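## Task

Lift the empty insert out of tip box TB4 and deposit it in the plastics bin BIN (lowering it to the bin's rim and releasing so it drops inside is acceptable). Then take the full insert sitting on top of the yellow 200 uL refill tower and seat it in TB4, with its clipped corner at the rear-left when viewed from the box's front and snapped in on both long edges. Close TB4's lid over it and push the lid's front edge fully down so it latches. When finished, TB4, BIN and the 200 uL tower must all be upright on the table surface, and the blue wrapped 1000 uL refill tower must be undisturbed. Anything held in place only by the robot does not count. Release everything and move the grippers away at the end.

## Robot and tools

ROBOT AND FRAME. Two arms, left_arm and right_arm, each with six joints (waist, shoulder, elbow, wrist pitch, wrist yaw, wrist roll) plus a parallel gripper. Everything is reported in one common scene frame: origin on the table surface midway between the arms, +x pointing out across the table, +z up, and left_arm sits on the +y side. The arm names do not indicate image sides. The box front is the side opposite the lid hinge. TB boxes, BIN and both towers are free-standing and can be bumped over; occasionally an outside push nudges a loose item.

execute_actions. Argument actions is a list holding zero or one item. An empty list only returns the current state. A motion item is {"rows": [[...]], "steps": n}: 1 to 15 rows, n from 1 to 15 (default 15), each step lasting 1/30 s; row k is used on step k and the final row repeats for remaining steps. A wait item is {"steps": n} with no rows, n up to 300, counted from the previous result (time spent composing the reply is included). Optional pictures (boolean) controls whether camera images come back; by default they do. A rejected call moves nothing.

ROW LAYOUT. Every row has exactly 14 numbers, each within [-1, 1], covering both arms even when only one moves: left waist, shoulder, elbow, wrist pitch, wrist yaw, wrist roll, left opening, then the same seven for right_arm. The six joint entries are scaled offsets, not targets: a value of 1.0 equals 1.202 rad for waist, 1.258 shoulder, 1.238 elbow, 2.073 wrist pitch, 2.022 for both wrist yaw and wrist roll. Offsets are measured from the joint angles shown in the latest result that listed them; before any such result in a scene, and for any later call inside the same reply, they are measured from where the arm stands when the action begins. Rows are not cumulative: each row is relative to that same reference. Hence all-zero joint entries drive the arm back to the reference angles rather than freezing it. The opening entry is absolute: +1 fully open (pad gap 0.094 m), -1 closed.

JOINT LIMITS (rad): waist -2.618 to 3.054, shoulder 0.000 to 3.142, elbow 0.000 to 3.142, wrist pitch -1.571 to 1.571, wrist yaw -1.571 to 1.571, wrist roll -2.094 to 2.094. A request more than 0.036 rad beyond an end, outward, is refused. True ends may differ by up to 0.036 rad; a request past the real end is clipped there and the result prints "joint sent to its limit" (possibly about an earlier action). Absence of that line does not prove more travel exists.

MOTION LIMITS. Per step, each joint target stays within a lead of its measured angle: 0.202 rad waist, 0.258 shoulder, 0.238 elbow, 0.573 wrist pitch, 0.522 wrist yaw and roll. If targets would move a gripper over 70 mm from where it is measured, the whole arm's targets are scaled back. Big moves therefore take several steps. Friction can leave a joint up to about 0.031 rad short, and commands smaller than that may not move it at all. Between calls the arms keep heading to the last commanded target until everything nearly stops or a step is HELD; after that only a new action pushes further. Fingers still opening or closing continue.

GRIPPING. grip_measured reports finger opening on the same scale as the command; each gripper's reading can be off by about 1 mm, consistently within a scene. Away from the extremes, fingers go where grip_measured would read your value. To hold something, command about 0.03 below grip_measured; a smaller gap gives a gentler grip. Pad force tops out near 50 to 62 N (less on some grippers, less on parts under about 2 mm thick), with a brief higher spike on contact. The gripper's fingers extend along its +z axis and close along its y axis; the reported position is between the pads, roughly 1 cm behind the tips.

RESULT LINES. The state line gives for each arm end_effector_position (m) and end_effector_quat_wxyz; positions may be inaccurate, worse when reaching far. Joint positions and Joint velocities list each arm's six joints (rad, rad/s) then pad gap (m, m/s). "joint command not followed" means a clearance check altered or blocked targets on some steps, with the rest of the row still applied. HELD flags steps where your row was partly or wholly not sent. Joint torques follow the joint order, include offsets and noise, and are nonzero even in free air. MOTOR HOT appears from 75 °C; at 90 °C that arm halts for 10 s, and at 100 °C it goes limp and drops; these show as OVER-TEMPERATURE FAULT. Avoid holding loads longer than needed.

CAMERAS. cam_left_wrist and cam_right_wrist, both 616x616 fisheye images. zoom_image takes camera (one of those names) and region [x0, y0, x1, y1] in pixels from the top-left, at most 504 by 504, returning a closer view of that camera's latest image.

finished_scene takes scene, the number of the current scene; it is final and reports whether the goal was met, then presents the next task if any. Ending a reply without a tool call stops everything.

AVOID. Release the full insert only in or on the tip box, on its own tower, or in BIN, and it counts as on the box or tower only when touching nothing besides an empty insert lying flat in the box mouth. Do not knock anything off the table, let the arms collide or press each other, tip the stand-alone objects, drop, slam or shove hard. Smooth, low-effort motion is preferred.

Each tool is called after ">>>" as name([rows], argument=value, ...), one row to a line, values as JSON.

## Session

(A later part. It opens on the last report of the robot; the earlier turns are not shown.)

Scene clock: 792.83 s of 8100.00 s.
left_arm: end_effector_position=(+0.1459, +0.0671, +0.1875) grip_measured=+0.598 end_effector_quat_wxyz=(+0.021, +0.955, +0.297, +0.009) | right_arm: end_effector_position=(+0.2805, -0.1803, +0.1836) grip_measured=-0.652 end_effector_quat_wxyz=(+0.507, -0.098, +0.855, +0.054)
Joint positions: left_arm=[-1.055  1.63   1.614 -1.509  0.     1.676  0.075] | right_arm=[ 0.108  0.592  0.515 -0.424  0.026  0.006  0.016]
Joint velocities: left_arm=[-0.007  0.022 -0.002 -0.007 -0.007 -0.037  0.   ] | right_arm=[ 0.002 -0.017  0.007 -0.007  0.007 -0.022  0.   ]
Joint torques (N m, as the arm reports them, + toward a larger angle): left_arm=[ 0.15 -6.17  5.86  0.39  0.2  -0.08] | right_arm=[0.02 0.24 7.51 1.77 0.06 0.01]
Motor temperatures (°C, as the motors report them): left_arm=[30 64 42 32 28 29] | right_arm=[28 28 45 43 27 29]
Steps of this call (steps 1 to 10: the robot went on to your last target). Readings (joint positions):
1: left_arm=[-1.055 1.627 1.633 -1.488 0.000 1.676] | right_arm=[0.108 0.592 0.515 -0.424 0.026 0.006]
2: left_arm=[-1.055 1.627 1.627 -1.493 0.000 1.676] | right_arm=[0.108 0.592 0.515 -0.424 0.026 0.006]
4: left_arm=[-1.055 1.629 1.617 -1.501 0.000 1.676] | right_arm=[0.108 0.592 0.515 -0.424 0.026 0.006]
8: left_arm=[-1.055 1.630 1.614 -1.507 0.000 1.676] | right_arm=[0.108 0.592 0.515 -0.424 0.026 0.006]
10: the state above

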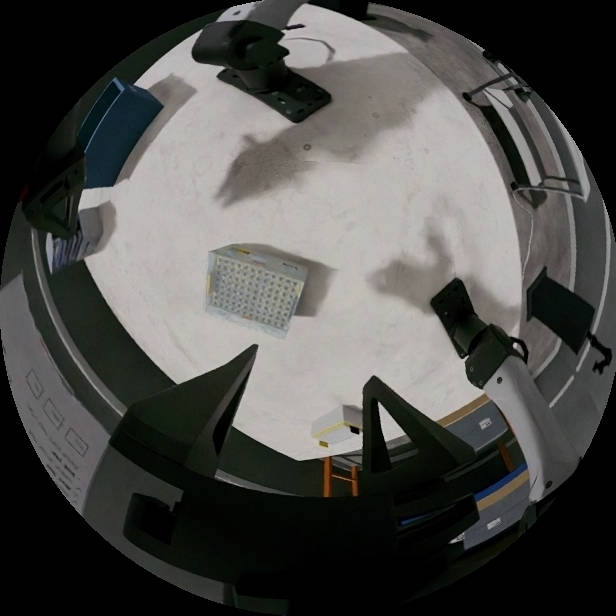

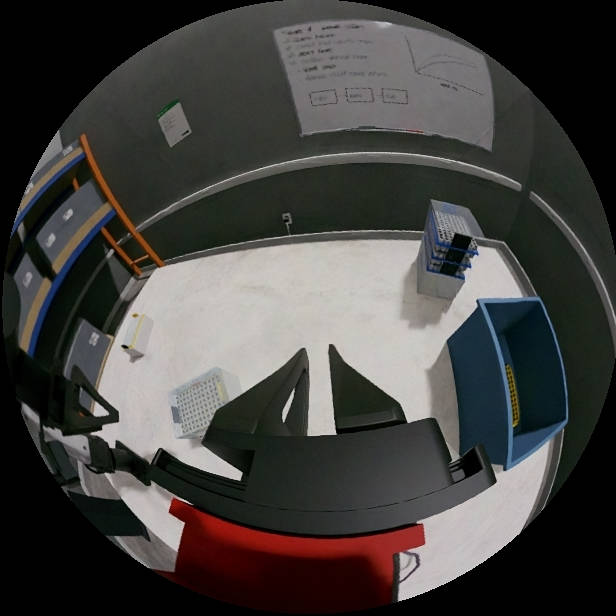

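>>> execute_actions(actions=[])

Scene clock: 798.67 s of 8100.00 s.
left_arm: end_effector_position=(+0.1457, +0.0674, +0.1875) grip_measured=+0.598 end_effector_quat_wxyz=(+0.021, +0.955, +0.297, +0.009) | right_arm: end_effector_position=(+0.2805, -0.1803, +0.1836) grip_measured=-0.652 end_effector_quat_wxyz=(+0.507, -0.098, +0.855, +0.054)
Joint positions: left_arm=[-1.055  1.63   1.614 -1.51   0.     1.676  0.075] | right_arm=[ 0.108  0.592  0.515 -0.424  0.026  0.006  0.016]
Joint velocities: left_arm=[ 0.002  0.007  0.017  0.022  0.022 -0.022 -0.002] | right_arm=[-0.017 -0.017 -0.007  0.051 -0.066 -0.037  0.   ]
Joint torques (N m, as the arm reports them, + toward a larger angle): left_arm=[ 0.09 -6.18  5.86  0.38  0.19 -0.08] | right_arm=[0.02 0.24 7.47 1.77 0.06 0.03]
Motor temperatures (°C, as the motors report them): left_arm=[30 62 42 31 28 29] | right_arm=[28 28 45 43 27 29]
Steps of this call (steps 1 to 30: the robot went on to your last target; steps 31 to 100: nothing new was sent; then 2.50 s passed at rest). Readings (joint positions):
1: left_arm=[-1.055 1.630 1.614 -1.509 0.000 1.676] | right_arm=[0.108 0.592 0.515 -0.424 0.026 0.006]
2: left_arm=[-1.055 1.630 1.614 -1.509 0.000 1.676] | right_arm=[0.108 0.592 0.515 -0.424 0.026 0.006]
4: left_arm=[-1.055 1.630 1.614 -1.510 0.000 1.676] | right_arm=[0.108 0.592 0.515 -0.424 0.026 0.006]
8: left_arm=[-1.055 1.630 1.614 -1.510 0.000 1.676] | right_arm=[0.108 0.592 0.515 -0.424 0.026 0.006]
100: the state above
All arms were judged still, so your last target was given up. Only a new action makes them travel on or press farther. Fingers that are still opening or closing keep moving.

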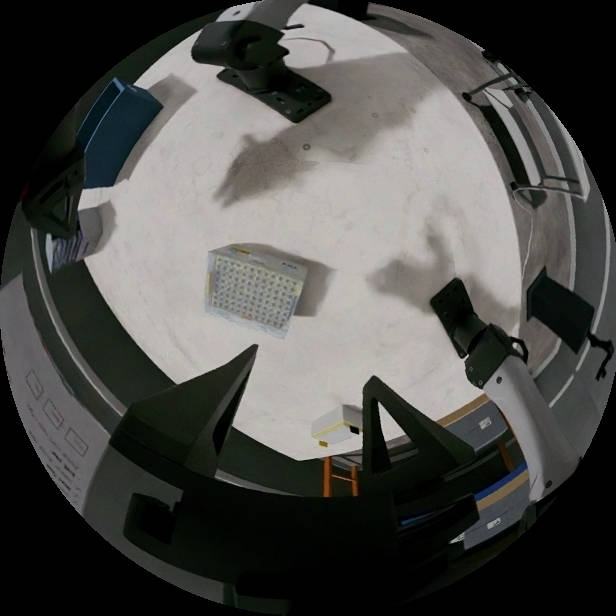

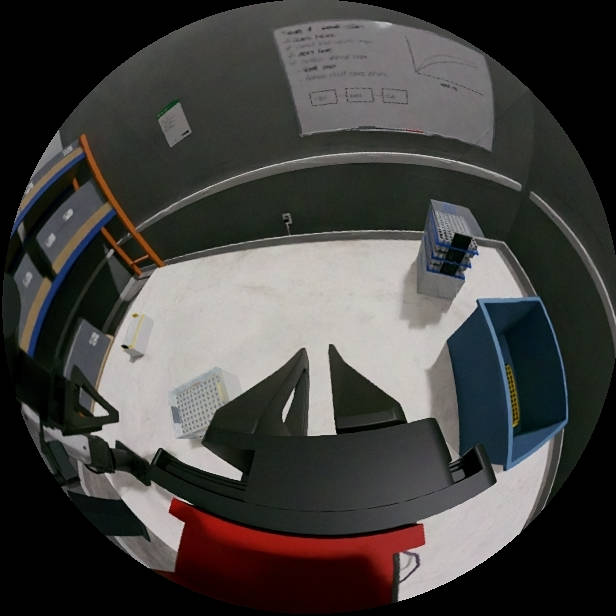

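>>> finished_scene(scene=2)

The scene is finished: the task was done.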